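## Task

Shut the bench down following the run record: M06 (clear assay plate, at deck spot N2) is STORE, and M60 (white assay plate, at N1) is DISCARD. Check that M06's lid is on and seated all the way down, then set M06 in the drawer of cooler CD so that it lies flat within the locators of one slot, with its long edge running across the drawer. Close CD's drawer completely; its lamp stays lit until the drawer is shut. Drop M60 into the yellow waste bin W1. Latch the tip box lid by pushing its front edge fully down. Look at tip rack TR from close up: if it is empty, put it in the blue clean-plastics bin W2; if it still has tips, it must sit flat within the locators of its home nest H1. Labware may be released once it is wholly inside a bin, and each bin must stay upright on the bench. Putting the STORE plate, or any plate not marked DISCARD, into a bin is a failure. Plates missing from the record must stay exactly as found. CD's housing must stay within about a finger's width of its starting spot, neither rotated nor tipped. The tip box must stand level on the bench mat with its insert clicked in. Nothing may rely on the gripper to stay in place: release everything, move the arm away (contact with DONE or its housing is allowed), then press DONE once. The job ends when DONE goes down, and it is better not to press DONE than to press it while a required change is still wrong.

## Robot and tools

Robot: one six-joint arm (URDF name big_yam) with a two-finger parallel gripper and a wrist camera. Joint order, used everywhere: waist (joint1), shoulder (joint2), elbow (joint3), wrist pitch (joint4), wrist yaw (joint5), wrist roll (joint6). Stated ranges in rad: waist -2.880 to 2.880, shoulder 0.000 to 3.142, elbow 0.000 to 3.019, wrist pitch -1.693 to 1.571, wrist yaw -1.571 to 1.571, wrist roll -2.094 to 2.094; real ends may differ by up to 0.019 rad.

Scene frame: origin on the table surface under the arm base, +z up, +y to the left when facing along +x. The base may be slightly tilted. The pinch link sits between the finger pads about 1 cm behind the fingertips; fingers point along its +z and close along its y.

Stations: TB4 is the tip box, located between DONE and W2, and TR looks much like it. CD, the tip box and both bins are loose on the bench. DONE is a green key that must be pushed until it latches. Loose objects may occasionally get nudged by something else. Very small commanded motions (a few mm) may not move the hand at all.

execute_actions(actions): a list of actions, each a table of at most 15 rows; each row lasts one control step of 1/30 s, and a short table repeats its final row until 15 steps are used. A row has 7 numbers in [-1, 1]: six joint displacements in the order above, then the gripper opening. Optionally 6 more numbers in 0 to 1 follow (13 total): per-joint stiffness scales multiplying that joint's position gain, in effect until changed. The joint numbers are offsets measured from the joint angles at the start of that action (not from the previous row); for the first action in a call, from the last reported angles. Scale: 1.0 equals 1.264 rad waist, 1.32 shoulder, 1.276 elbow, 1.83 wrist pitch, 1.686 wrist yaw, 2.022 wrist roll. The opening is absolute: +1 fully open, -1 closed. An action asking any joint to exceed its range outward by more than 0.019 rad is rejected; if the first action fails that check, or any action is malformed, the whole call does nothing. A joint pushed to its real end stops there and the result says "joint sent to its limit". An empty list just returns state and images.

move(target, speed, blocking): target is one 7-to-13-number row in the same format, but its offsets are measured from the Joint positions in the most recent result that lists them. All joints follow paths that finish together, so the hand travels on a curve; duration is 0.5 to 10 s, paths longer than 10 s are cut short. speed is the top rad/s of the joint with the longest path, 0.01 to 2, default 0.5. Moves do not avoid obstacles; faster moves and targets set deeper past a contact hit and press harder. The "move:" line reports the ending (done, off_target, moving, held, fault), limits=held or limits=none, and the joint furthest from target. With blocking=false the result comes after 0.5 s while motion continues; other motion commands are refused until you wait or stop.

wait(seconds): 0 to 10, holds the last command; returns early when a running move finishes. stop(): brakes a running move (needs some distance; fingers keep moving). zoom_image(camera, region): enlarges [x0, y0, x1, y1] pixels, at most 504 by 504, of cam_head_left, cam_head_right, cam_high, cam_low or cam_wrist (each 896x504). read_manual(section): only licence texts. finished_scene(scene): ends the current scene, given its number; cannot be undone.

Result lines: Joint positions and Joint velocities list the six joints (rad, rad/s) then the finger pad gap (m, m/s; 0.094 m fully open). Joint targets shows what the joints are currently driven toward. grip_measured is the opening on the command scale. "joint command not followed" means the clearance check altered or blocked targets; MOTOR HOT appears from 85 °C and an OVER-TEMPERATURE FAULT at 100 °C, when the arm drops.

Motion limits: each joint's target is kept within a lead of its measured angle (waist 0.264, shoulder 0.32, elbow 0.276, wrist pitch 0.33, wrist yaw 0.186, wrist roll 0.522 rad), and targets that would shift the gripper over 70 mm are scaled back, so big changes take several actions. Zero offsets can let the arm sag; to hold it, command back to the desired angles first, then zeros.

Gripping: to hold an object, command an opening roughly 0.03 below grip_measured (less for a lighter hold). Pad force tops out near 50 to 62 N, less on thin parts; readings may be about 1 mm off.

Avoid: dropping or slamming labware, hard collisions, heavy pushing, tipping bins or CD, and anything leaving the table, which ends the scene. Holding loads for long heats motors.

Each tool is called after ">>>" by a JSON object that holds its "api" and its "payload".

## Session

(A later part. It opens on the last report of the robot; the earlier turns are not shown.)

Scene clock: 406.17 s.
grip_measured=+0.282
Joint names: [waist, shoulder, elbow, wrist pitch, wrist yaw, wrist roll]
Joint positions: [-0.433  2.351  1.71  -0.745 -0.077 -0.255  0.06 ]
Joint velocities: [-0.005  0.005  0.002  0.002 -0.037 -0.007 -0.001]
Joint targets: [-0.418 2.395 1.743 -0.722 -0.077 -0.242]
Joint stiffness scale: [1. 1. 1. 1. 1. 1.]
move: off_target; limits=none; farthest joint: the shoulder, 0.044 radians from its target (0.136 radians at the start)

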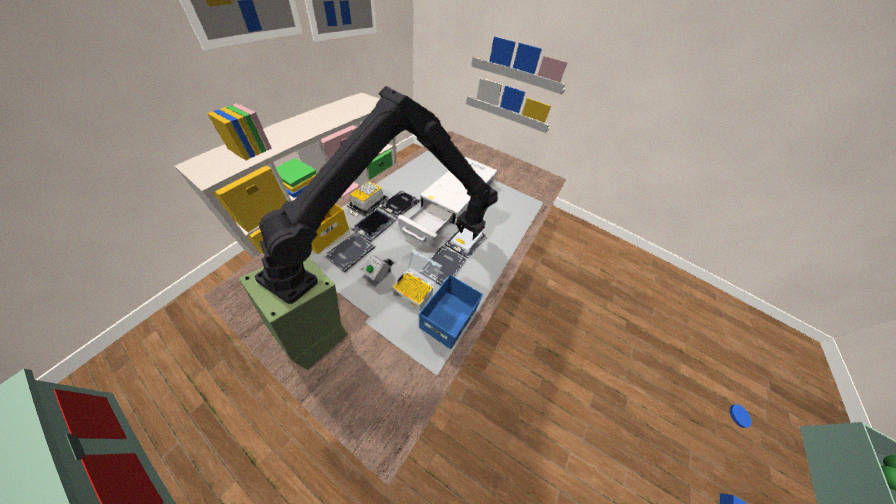

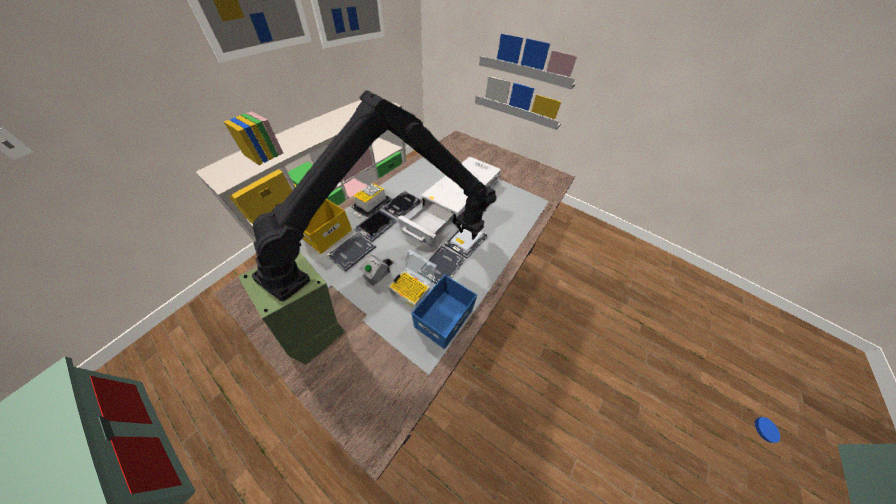

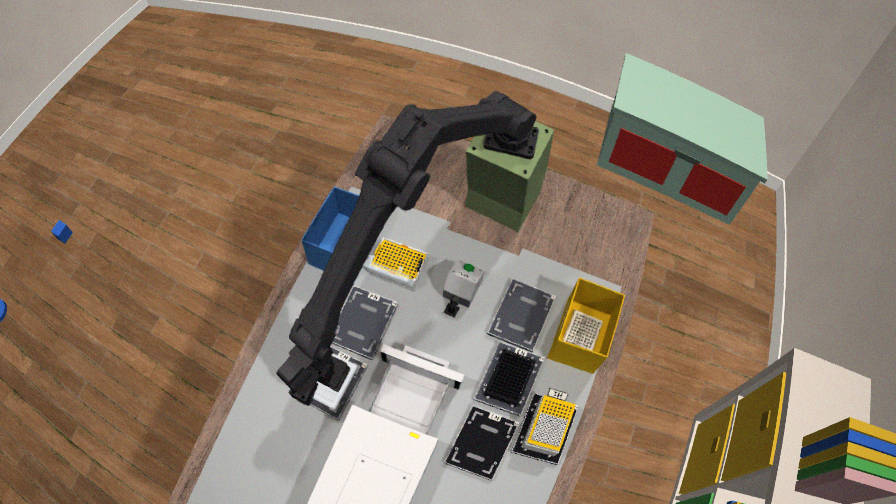

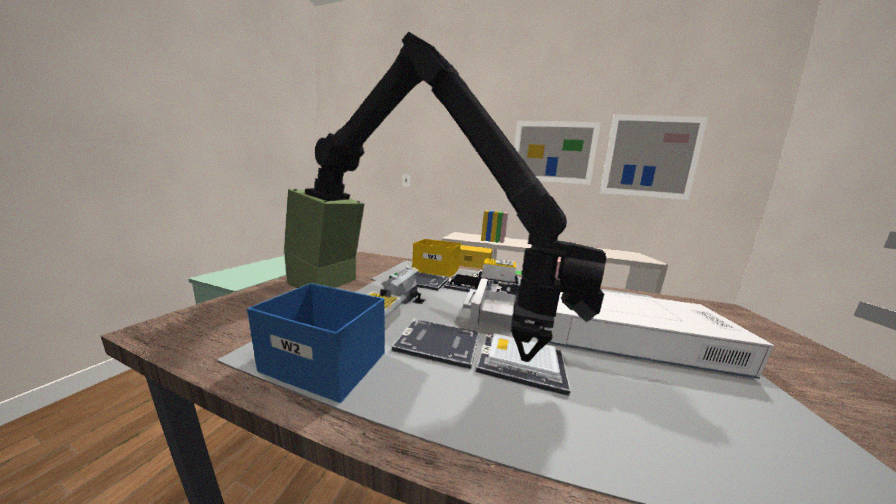

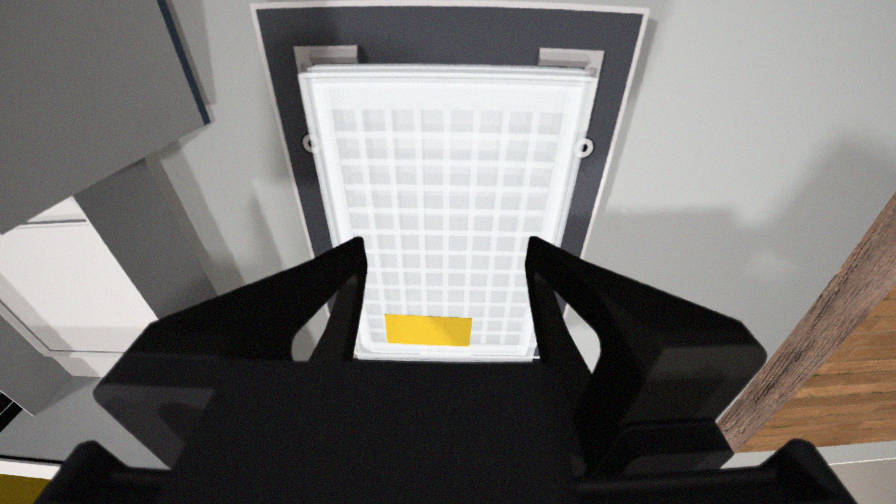

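>>> {"api": "move", "payload": {"target": [0,-0.008,0.02,0,0,0,0.28], "speed": 0.05}}

>>> {"api": "move", "payload": {"target": [0,0,0.02,0,0,0,1.0], "speed": 0.05}}

Scene clock: 411.10 s.
grip_measured=+0.282
Joint names: [waist, shoulder, elbow, wrist pitch, wrist yaw, wrist roll]
Joint positions: [-0.433  2.35   1.71  -0.745 -0.077 -0.255  0.06 ]
Joint velocities: [-0.015  0.005 -0.007 -0.007 -0.081  0.007 -0.   ]
Joint targets: [-0.433 2.340 1.736 -0.745 -0.077 -0.255]
Joint stiffness scale: [1. 1. 1. 1. 1. 1.]
move: off_target; limits=none; farthest joint: the elbow, 0.025 radians from its target (0.025 radians at the start)

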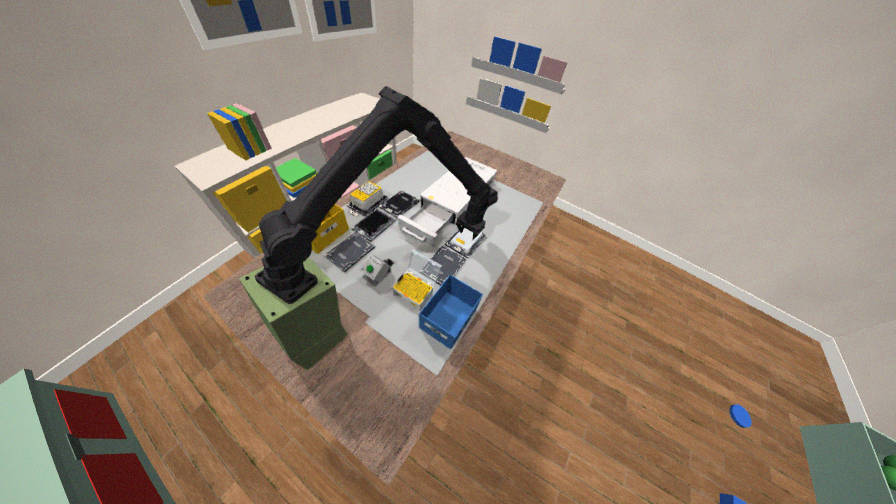

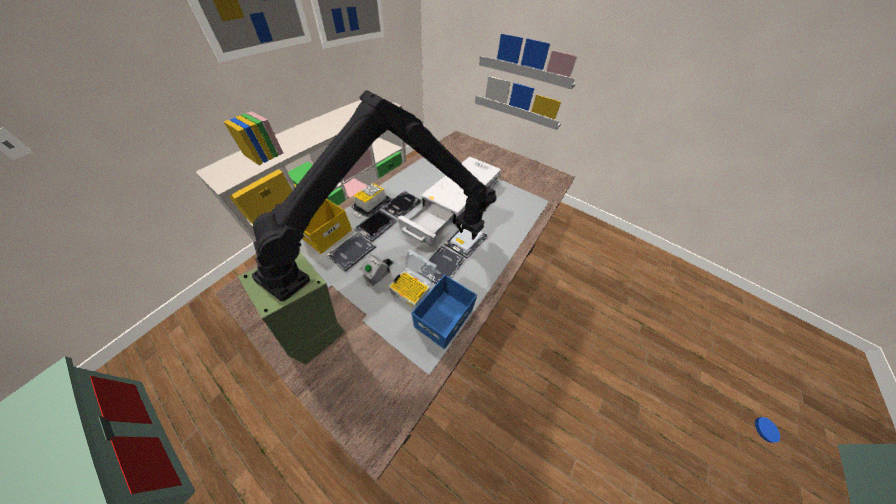

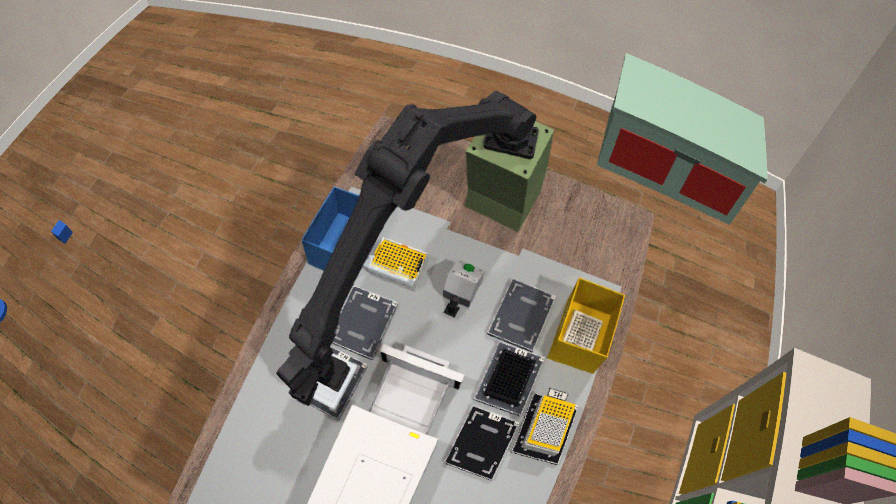

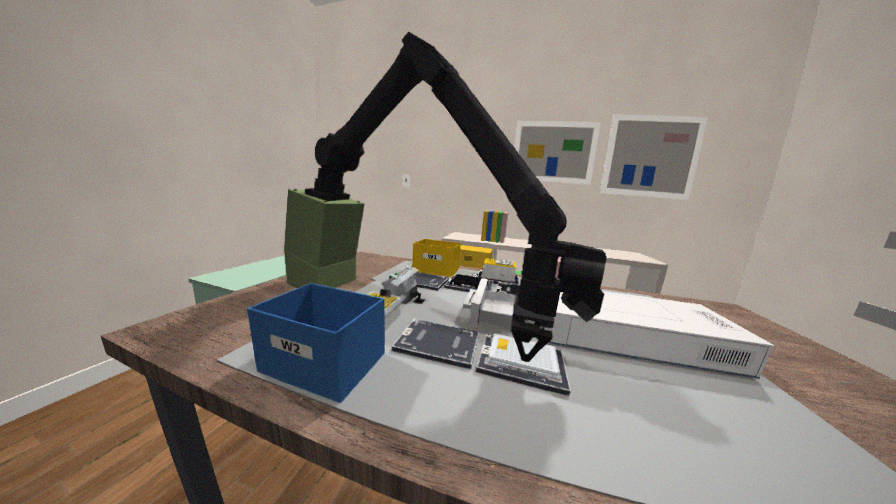

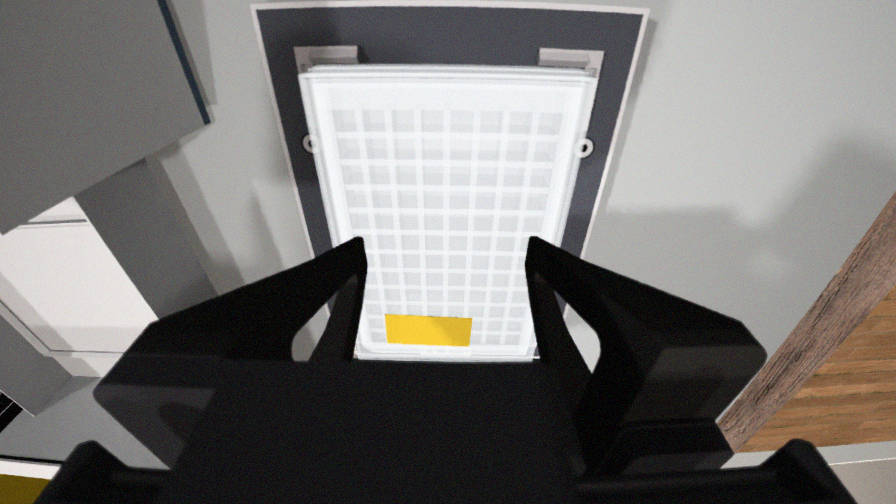

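Scene clock: 411.83 s.
grip_measured=+1.000
Joint names: [waist, shoulder, elbow, wrist pitch, wrist yaw, wrist roll]
Joint positions: [-0.433  2.35   1.71  -0.745 -0.077 -0.255  0.094]
Joint velocities: [ 0.005  0.005  0.007 -0.002  0.022  0.037  0.   ]
Joint targets: [-0.433 2.350 1.736 -0.745 -0.077 -0.255]
Joint stiffness scale: [1. 1. 1. 1. 1. 1.]
move: off_target; limits=none; farthest joint: the elbow, 0.025 radians from its target (0.025 radians at the start)

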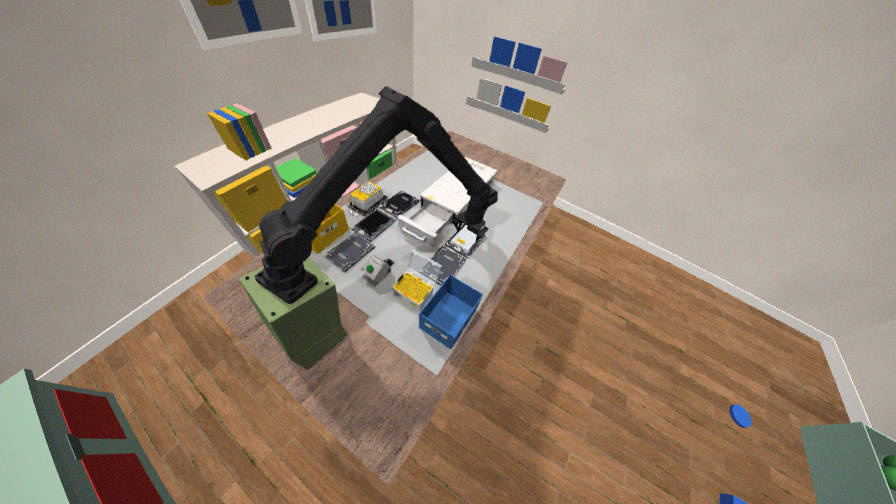

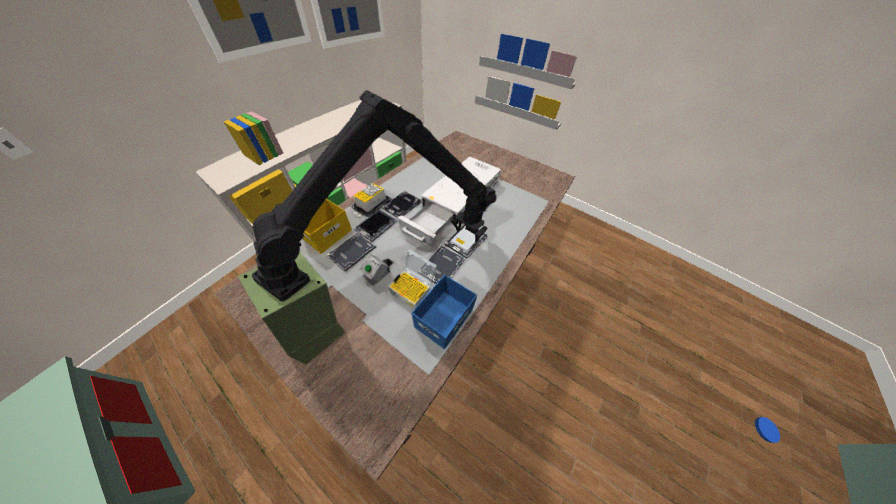

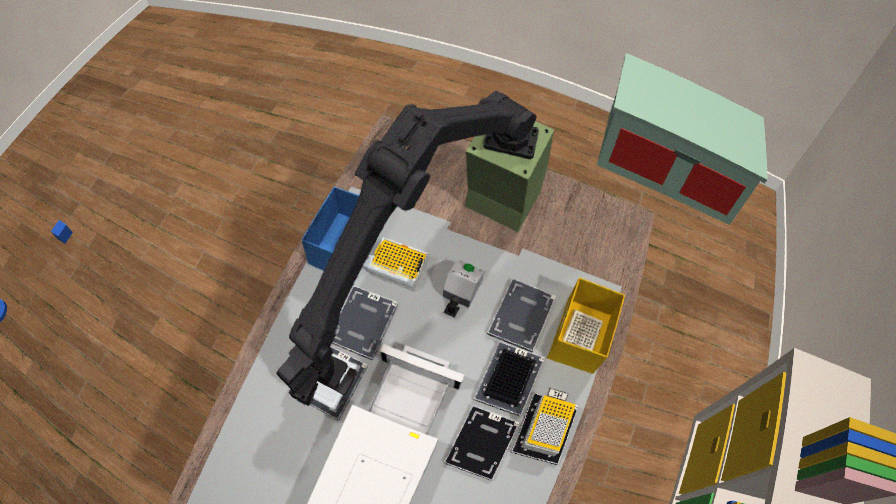

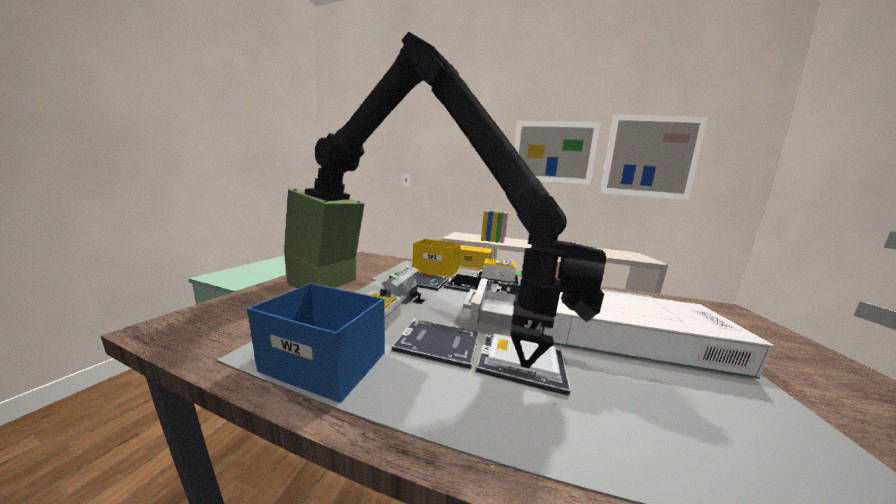

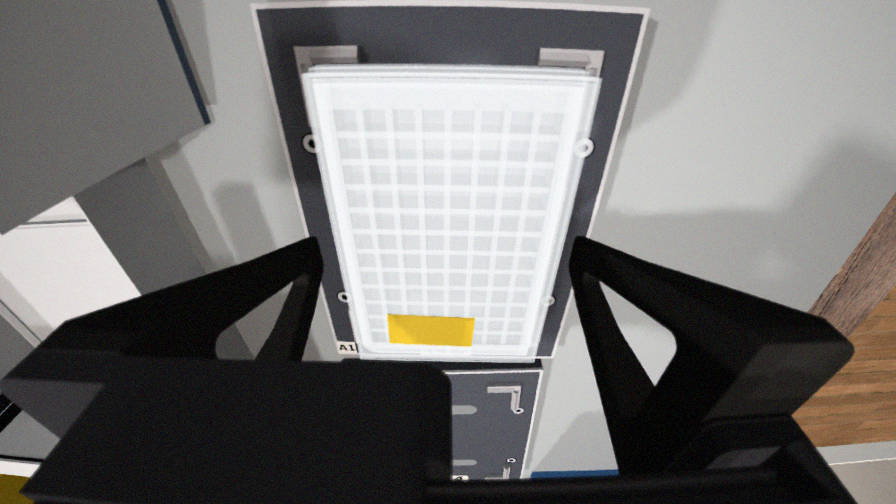

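>>> {"api": "move", "payload": {"target": [0,0.039,0.03,0.02,0,0,1.0], "speed": 0.04}}

>>> {"api": "zoom_image", "payload": {"camera": "cam_low", "region": [460,320,590,400]}}

Scene clock: 415.70 s.
grip_measured=+1.000
Joint names: [waist, shoulder, elbow, wrist pitch, wrist yaw, wrist roll]
Joint positions: [-0.433  2.371  1.714 -0.726 -0.077 -0.255  0.094]
Joint velocities: [-0.005 -0.005  0.022  0.007 -0.066  0.022  0.   ]
Joint targets: [-0.433 2.402 1.749 -0.708 -0.077 -0.255]
Joint stiffness scale: [1. 1. 1. 1. 1. 1.]
move: off_target; limits=none; farthest joint: the elbow, 0.034 radians from its target (0.038 radians at the start)

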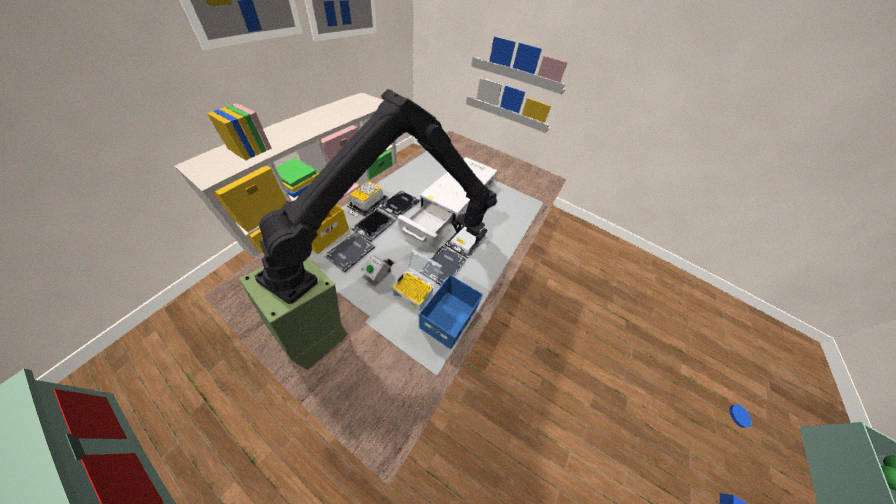

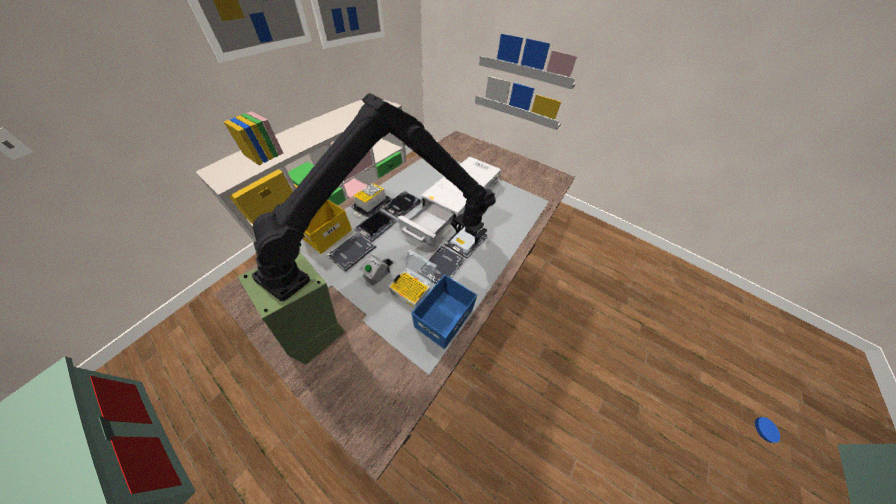

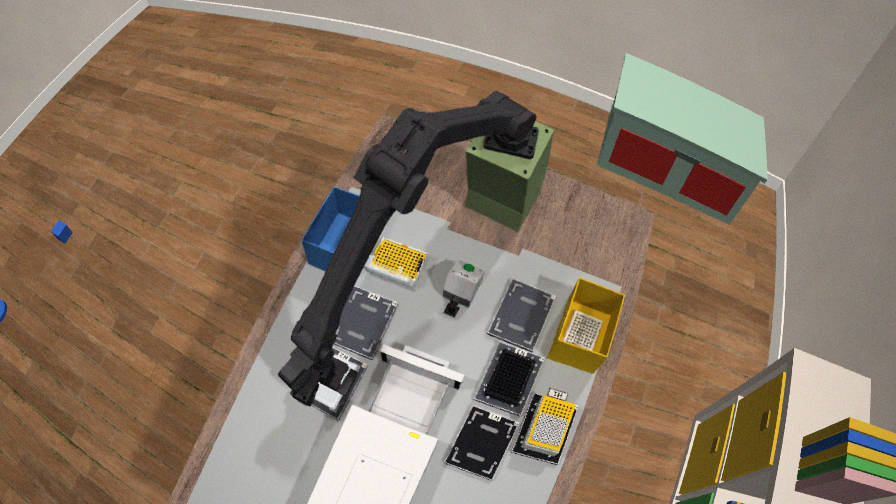

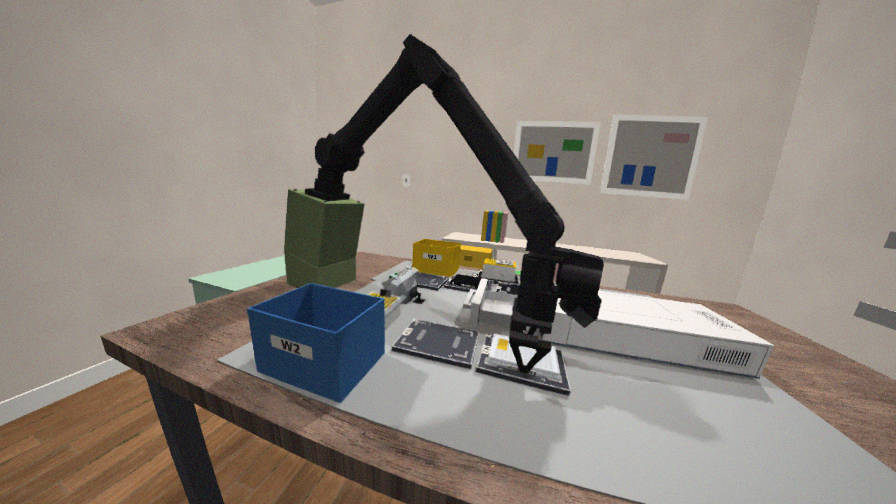

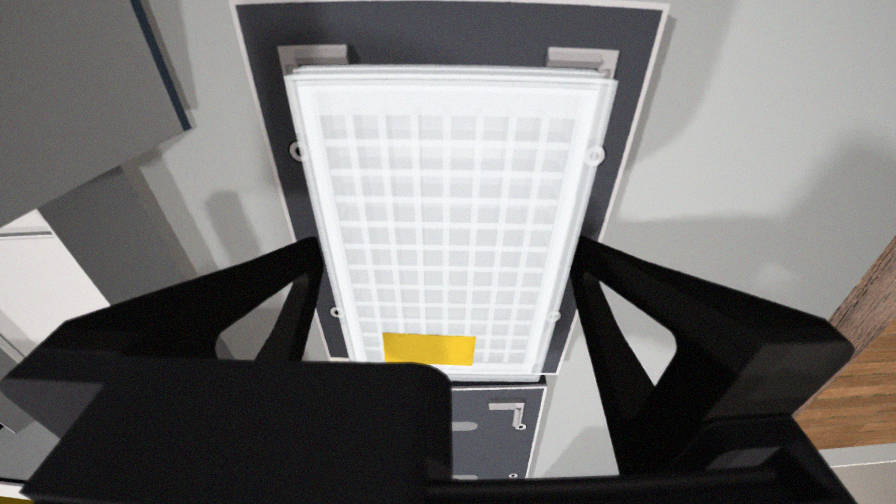

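Region (460, 320, 590, 400) of cam_low's 896x504 image, scaled by 3.877, with more detail than that image has; it fills the top 310 rows of this view, and the rest is white.

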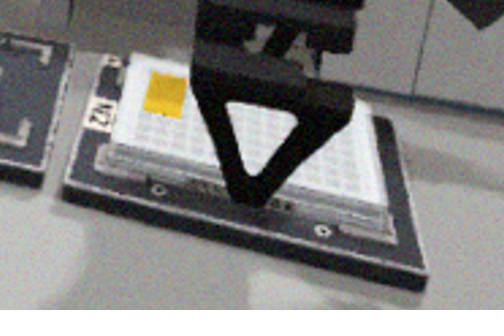

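>>> {"api": "move", "payload": {"target": [0,0.03,0.027,0.013,0,0,1.0], "speed": 0.03}}

>>> {"api": "move", "payload": {"target": [0,0.015,0.025,0.008,0,0,0.76], "speed": 0.03}}

Scene clock: 420.10 s.
grip_measured=+1.000
Joint names: [waist, shoulder, elbow, wrist pitch, wrist yaw, wrist roll]
Joint positions: [-0.433  2.377  1.715 -0.719 -0.077 -0.255  0.094]
Joint velocities: [-0.015  0.015  0.012 -0.002  0.051 -0.007  0.   ]
Joint targets: [-0.433 2.410 1.749 -0.702 -0.077 -0.255]
Joint stiffness scale: [1. 1. 1. 1. 1. 1.]
move: off_target; limits=none; farthest joint: the shoulder, 0.034 radians from its target (0.040 radians at the start)

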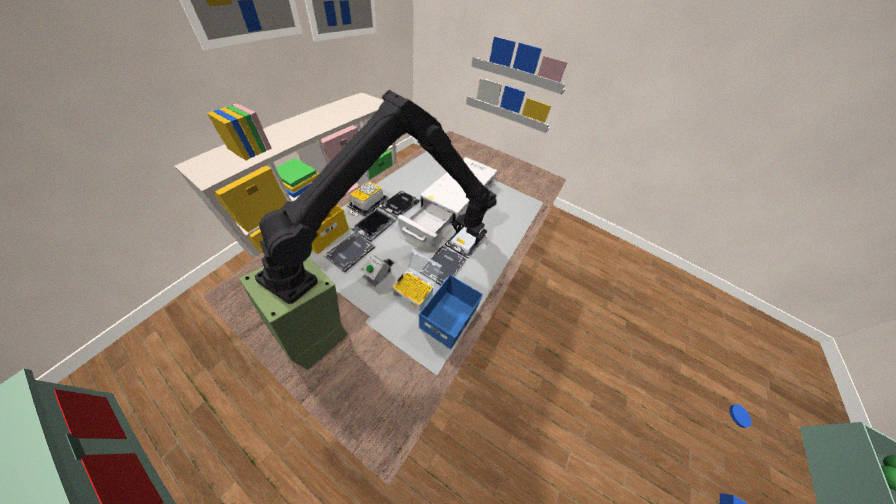

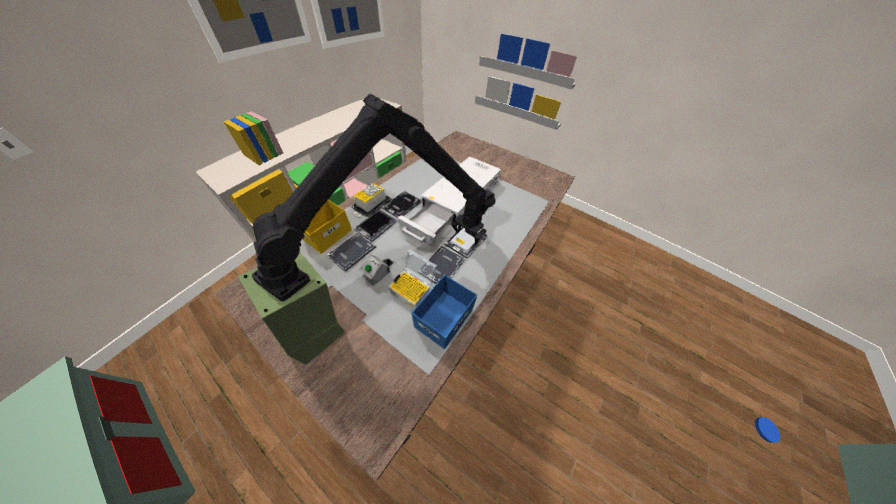

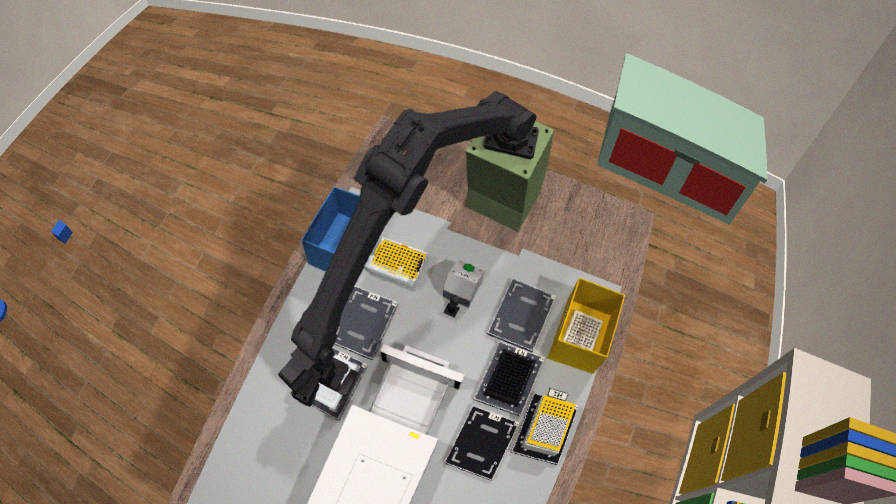

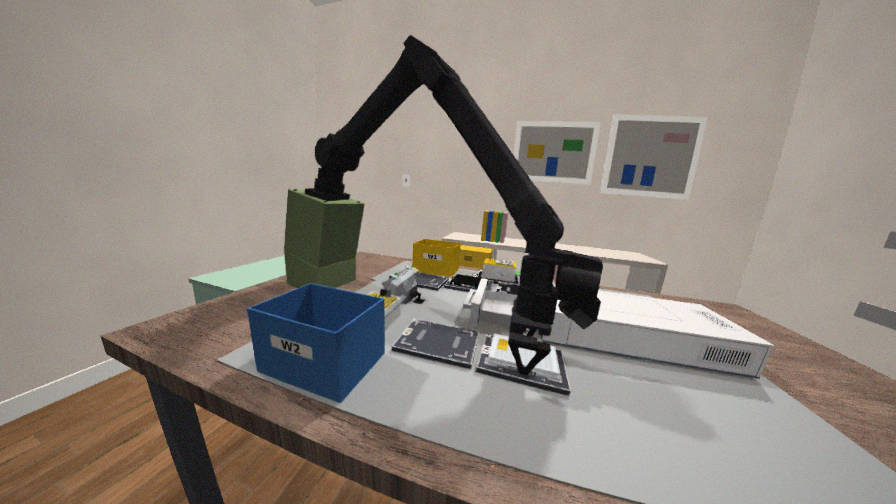

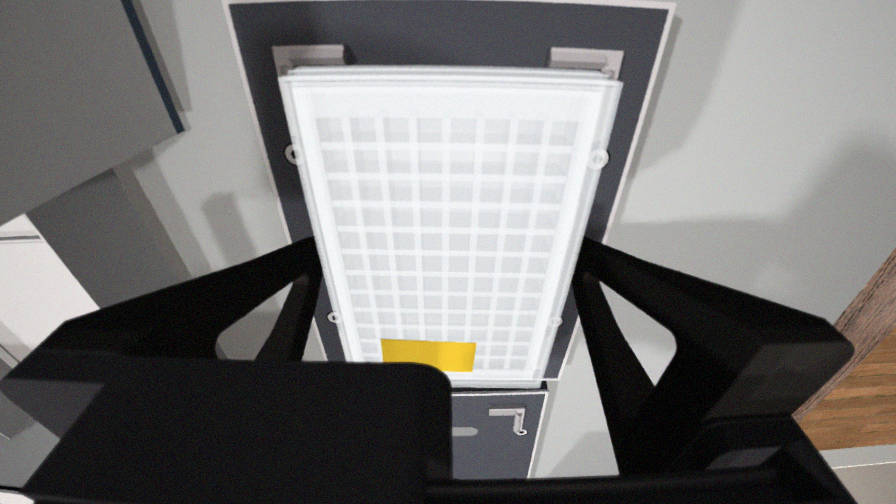

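Scene clock: 421.40 s.
grip_measured=+0.793
Joint names: [waist, shoulder, elbow, wrist pitch, wrist yaw, wrist roll]
Joint positions: [-0.433  2.377  1.715 -0.719 -0.077 -0.255  0.084]
Joint velocities: [-0.005 -0.005 -0.002  0.017 -0.051 -0.022 -0.001]
Joint targets: [-0.433 2.397 1.747 -0.705 -0.077 -0.255]
Joint stiffness scale: [1. 1. 1. 1. 1. 1.]
move: off_target; limits=none; farthest joint: the elbow, 0.031 radians from its target (0.031 radians at the start)

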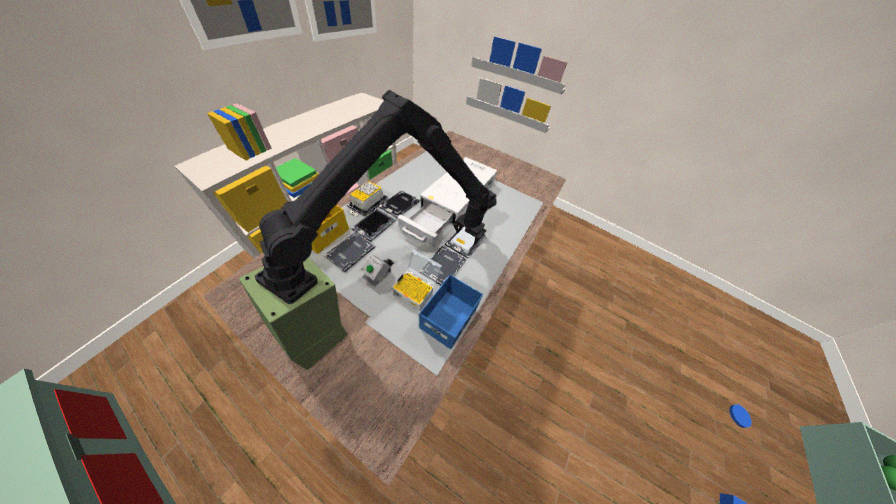

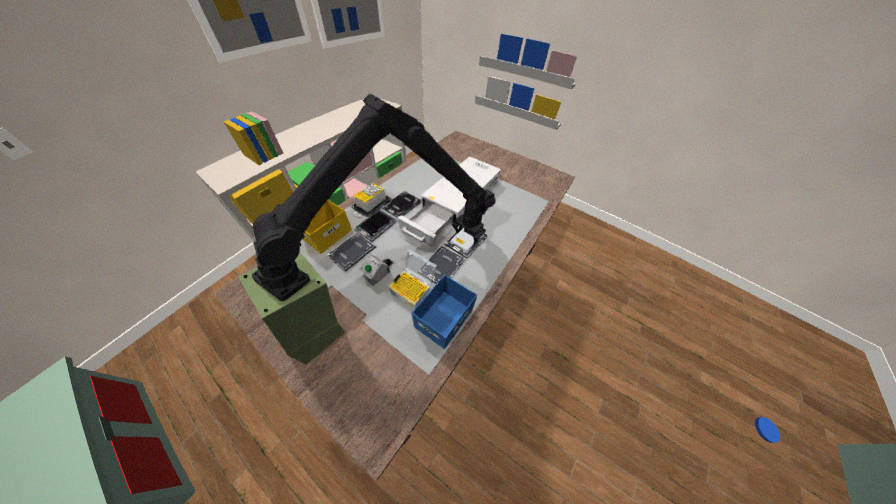

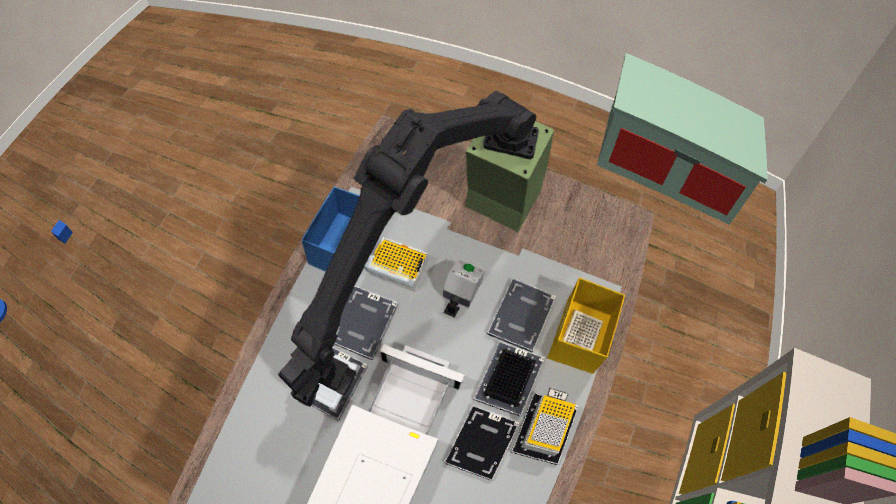

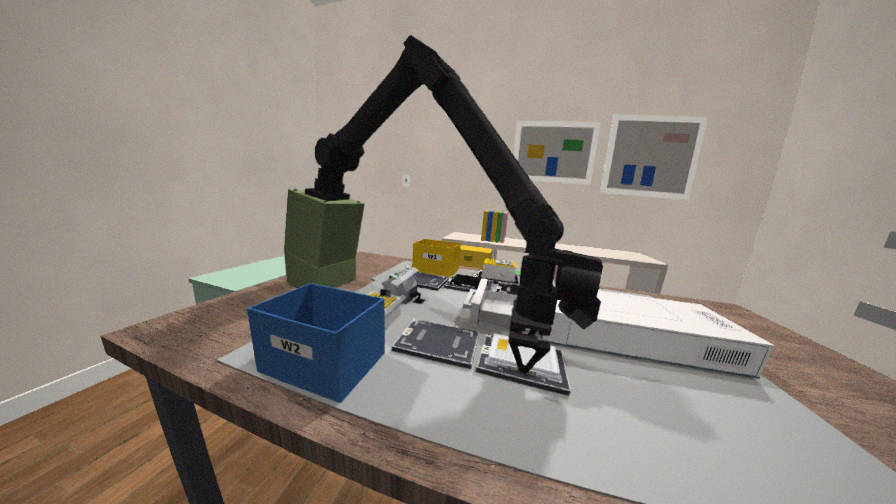

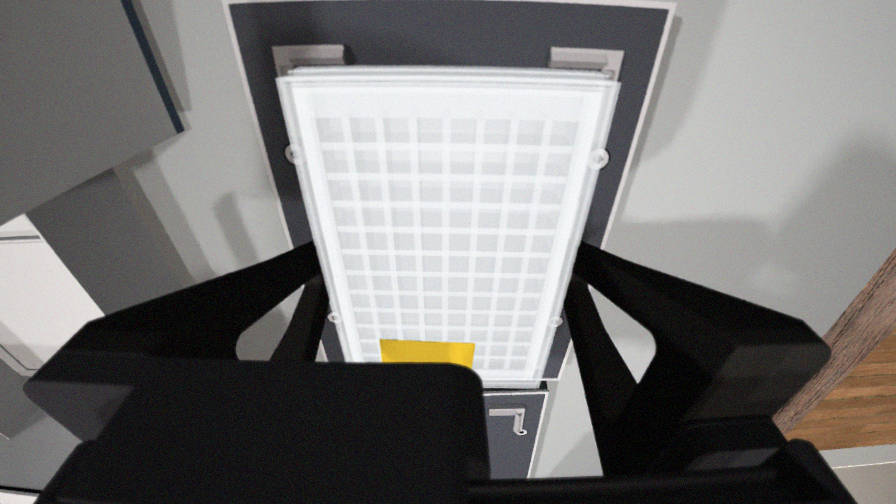

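>>> {"api": "move", "payload": {"target": [0,-0.12,0,-0.093,0,0,0.76], "speed": 0.15}}

>>> {"api": "zoom_image", "payload": {"camera": "cam_low", "region": [450,270,620,400]}}

Scene clock: 425.27 s.
grip_measured=+0.793
Joint names: [waist, shoulder, elbow, wrist pitch, wrist yaw, wrist roll]
Joint positions: [-0.433  2.224  1.715 -0.872 -0.077 -0.255  0.084]
Joint velocities: [-0.015 -0.015 -0.012  0.027 -0.022 -0.066  0.   ]
Joint targets: [-0.433 2.218 1.715 -0.890 -0.077 -0.255]
Joint stiffness scale: [1. 1. 1. 1. 1. 1.]
move: done; limits=none; farthest joint: the wrist pitch, 0.017 radians from its target (0.170 radians at the start)

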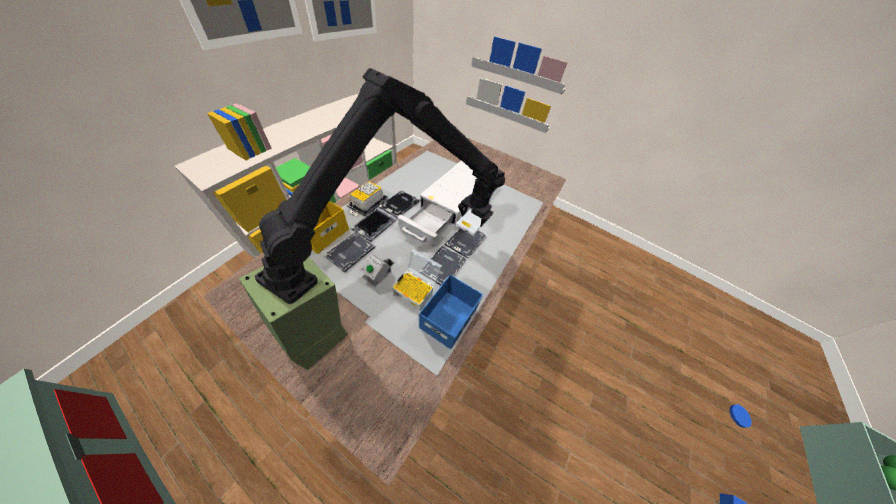

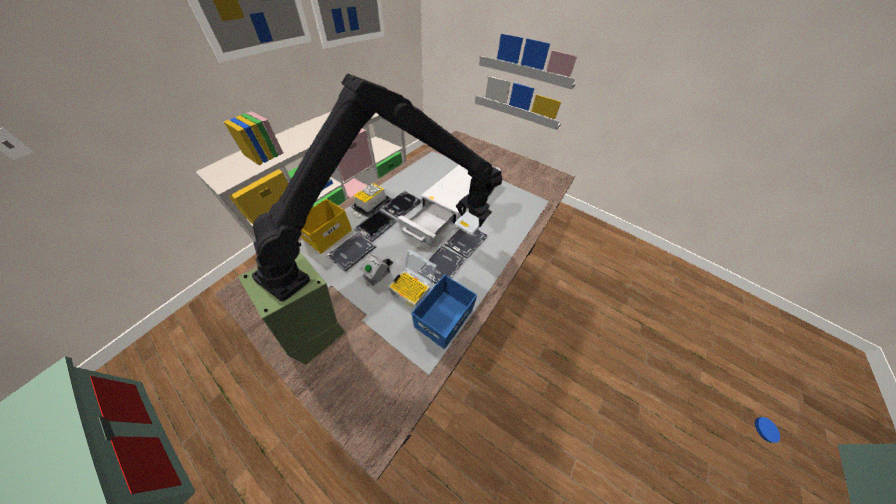

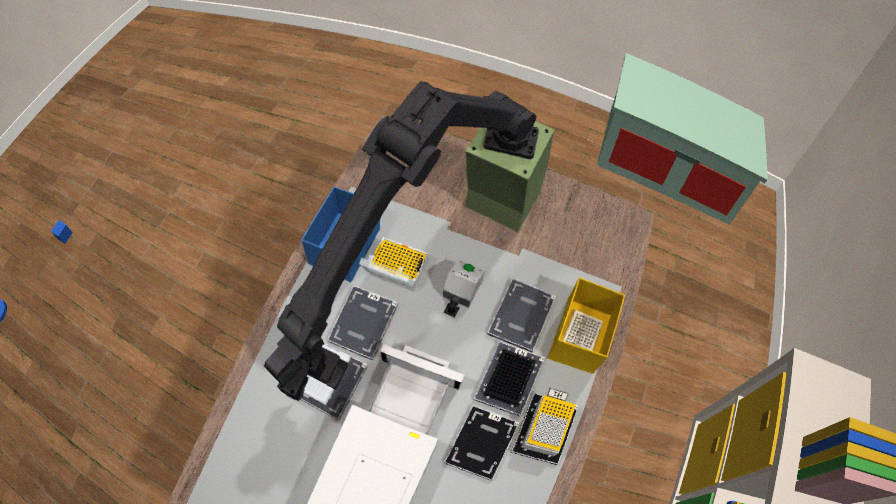

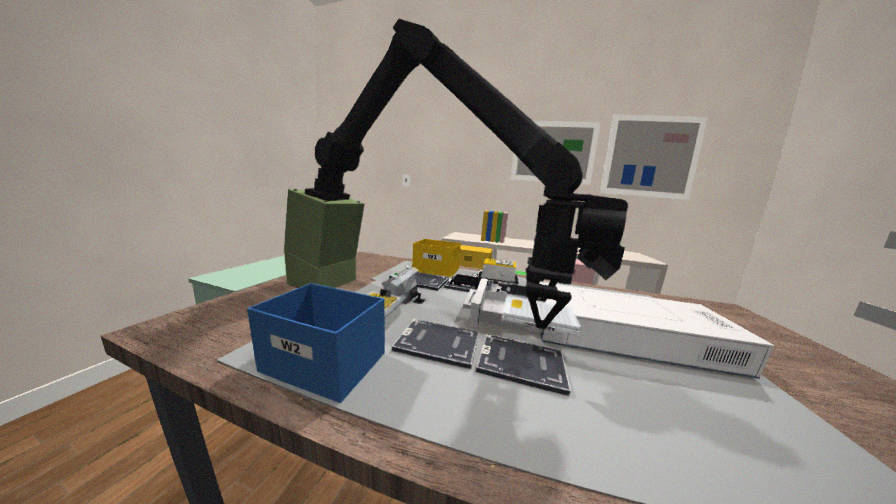

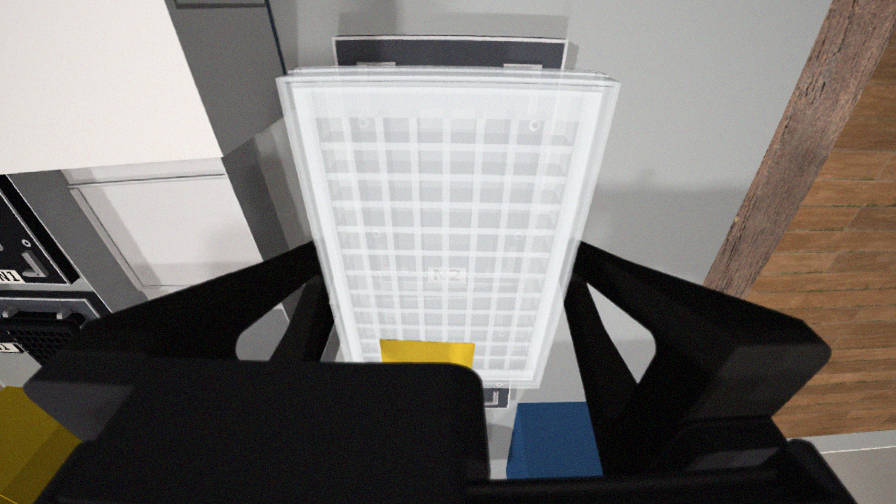

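Region (450, 270, 620, 400) of cam_low's 896x504 image, scaled by 2.965, with more detail than that image has; it fills the top 385 rows of this view, and the rest is white.

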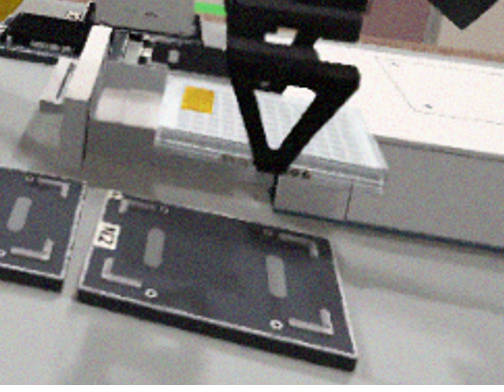

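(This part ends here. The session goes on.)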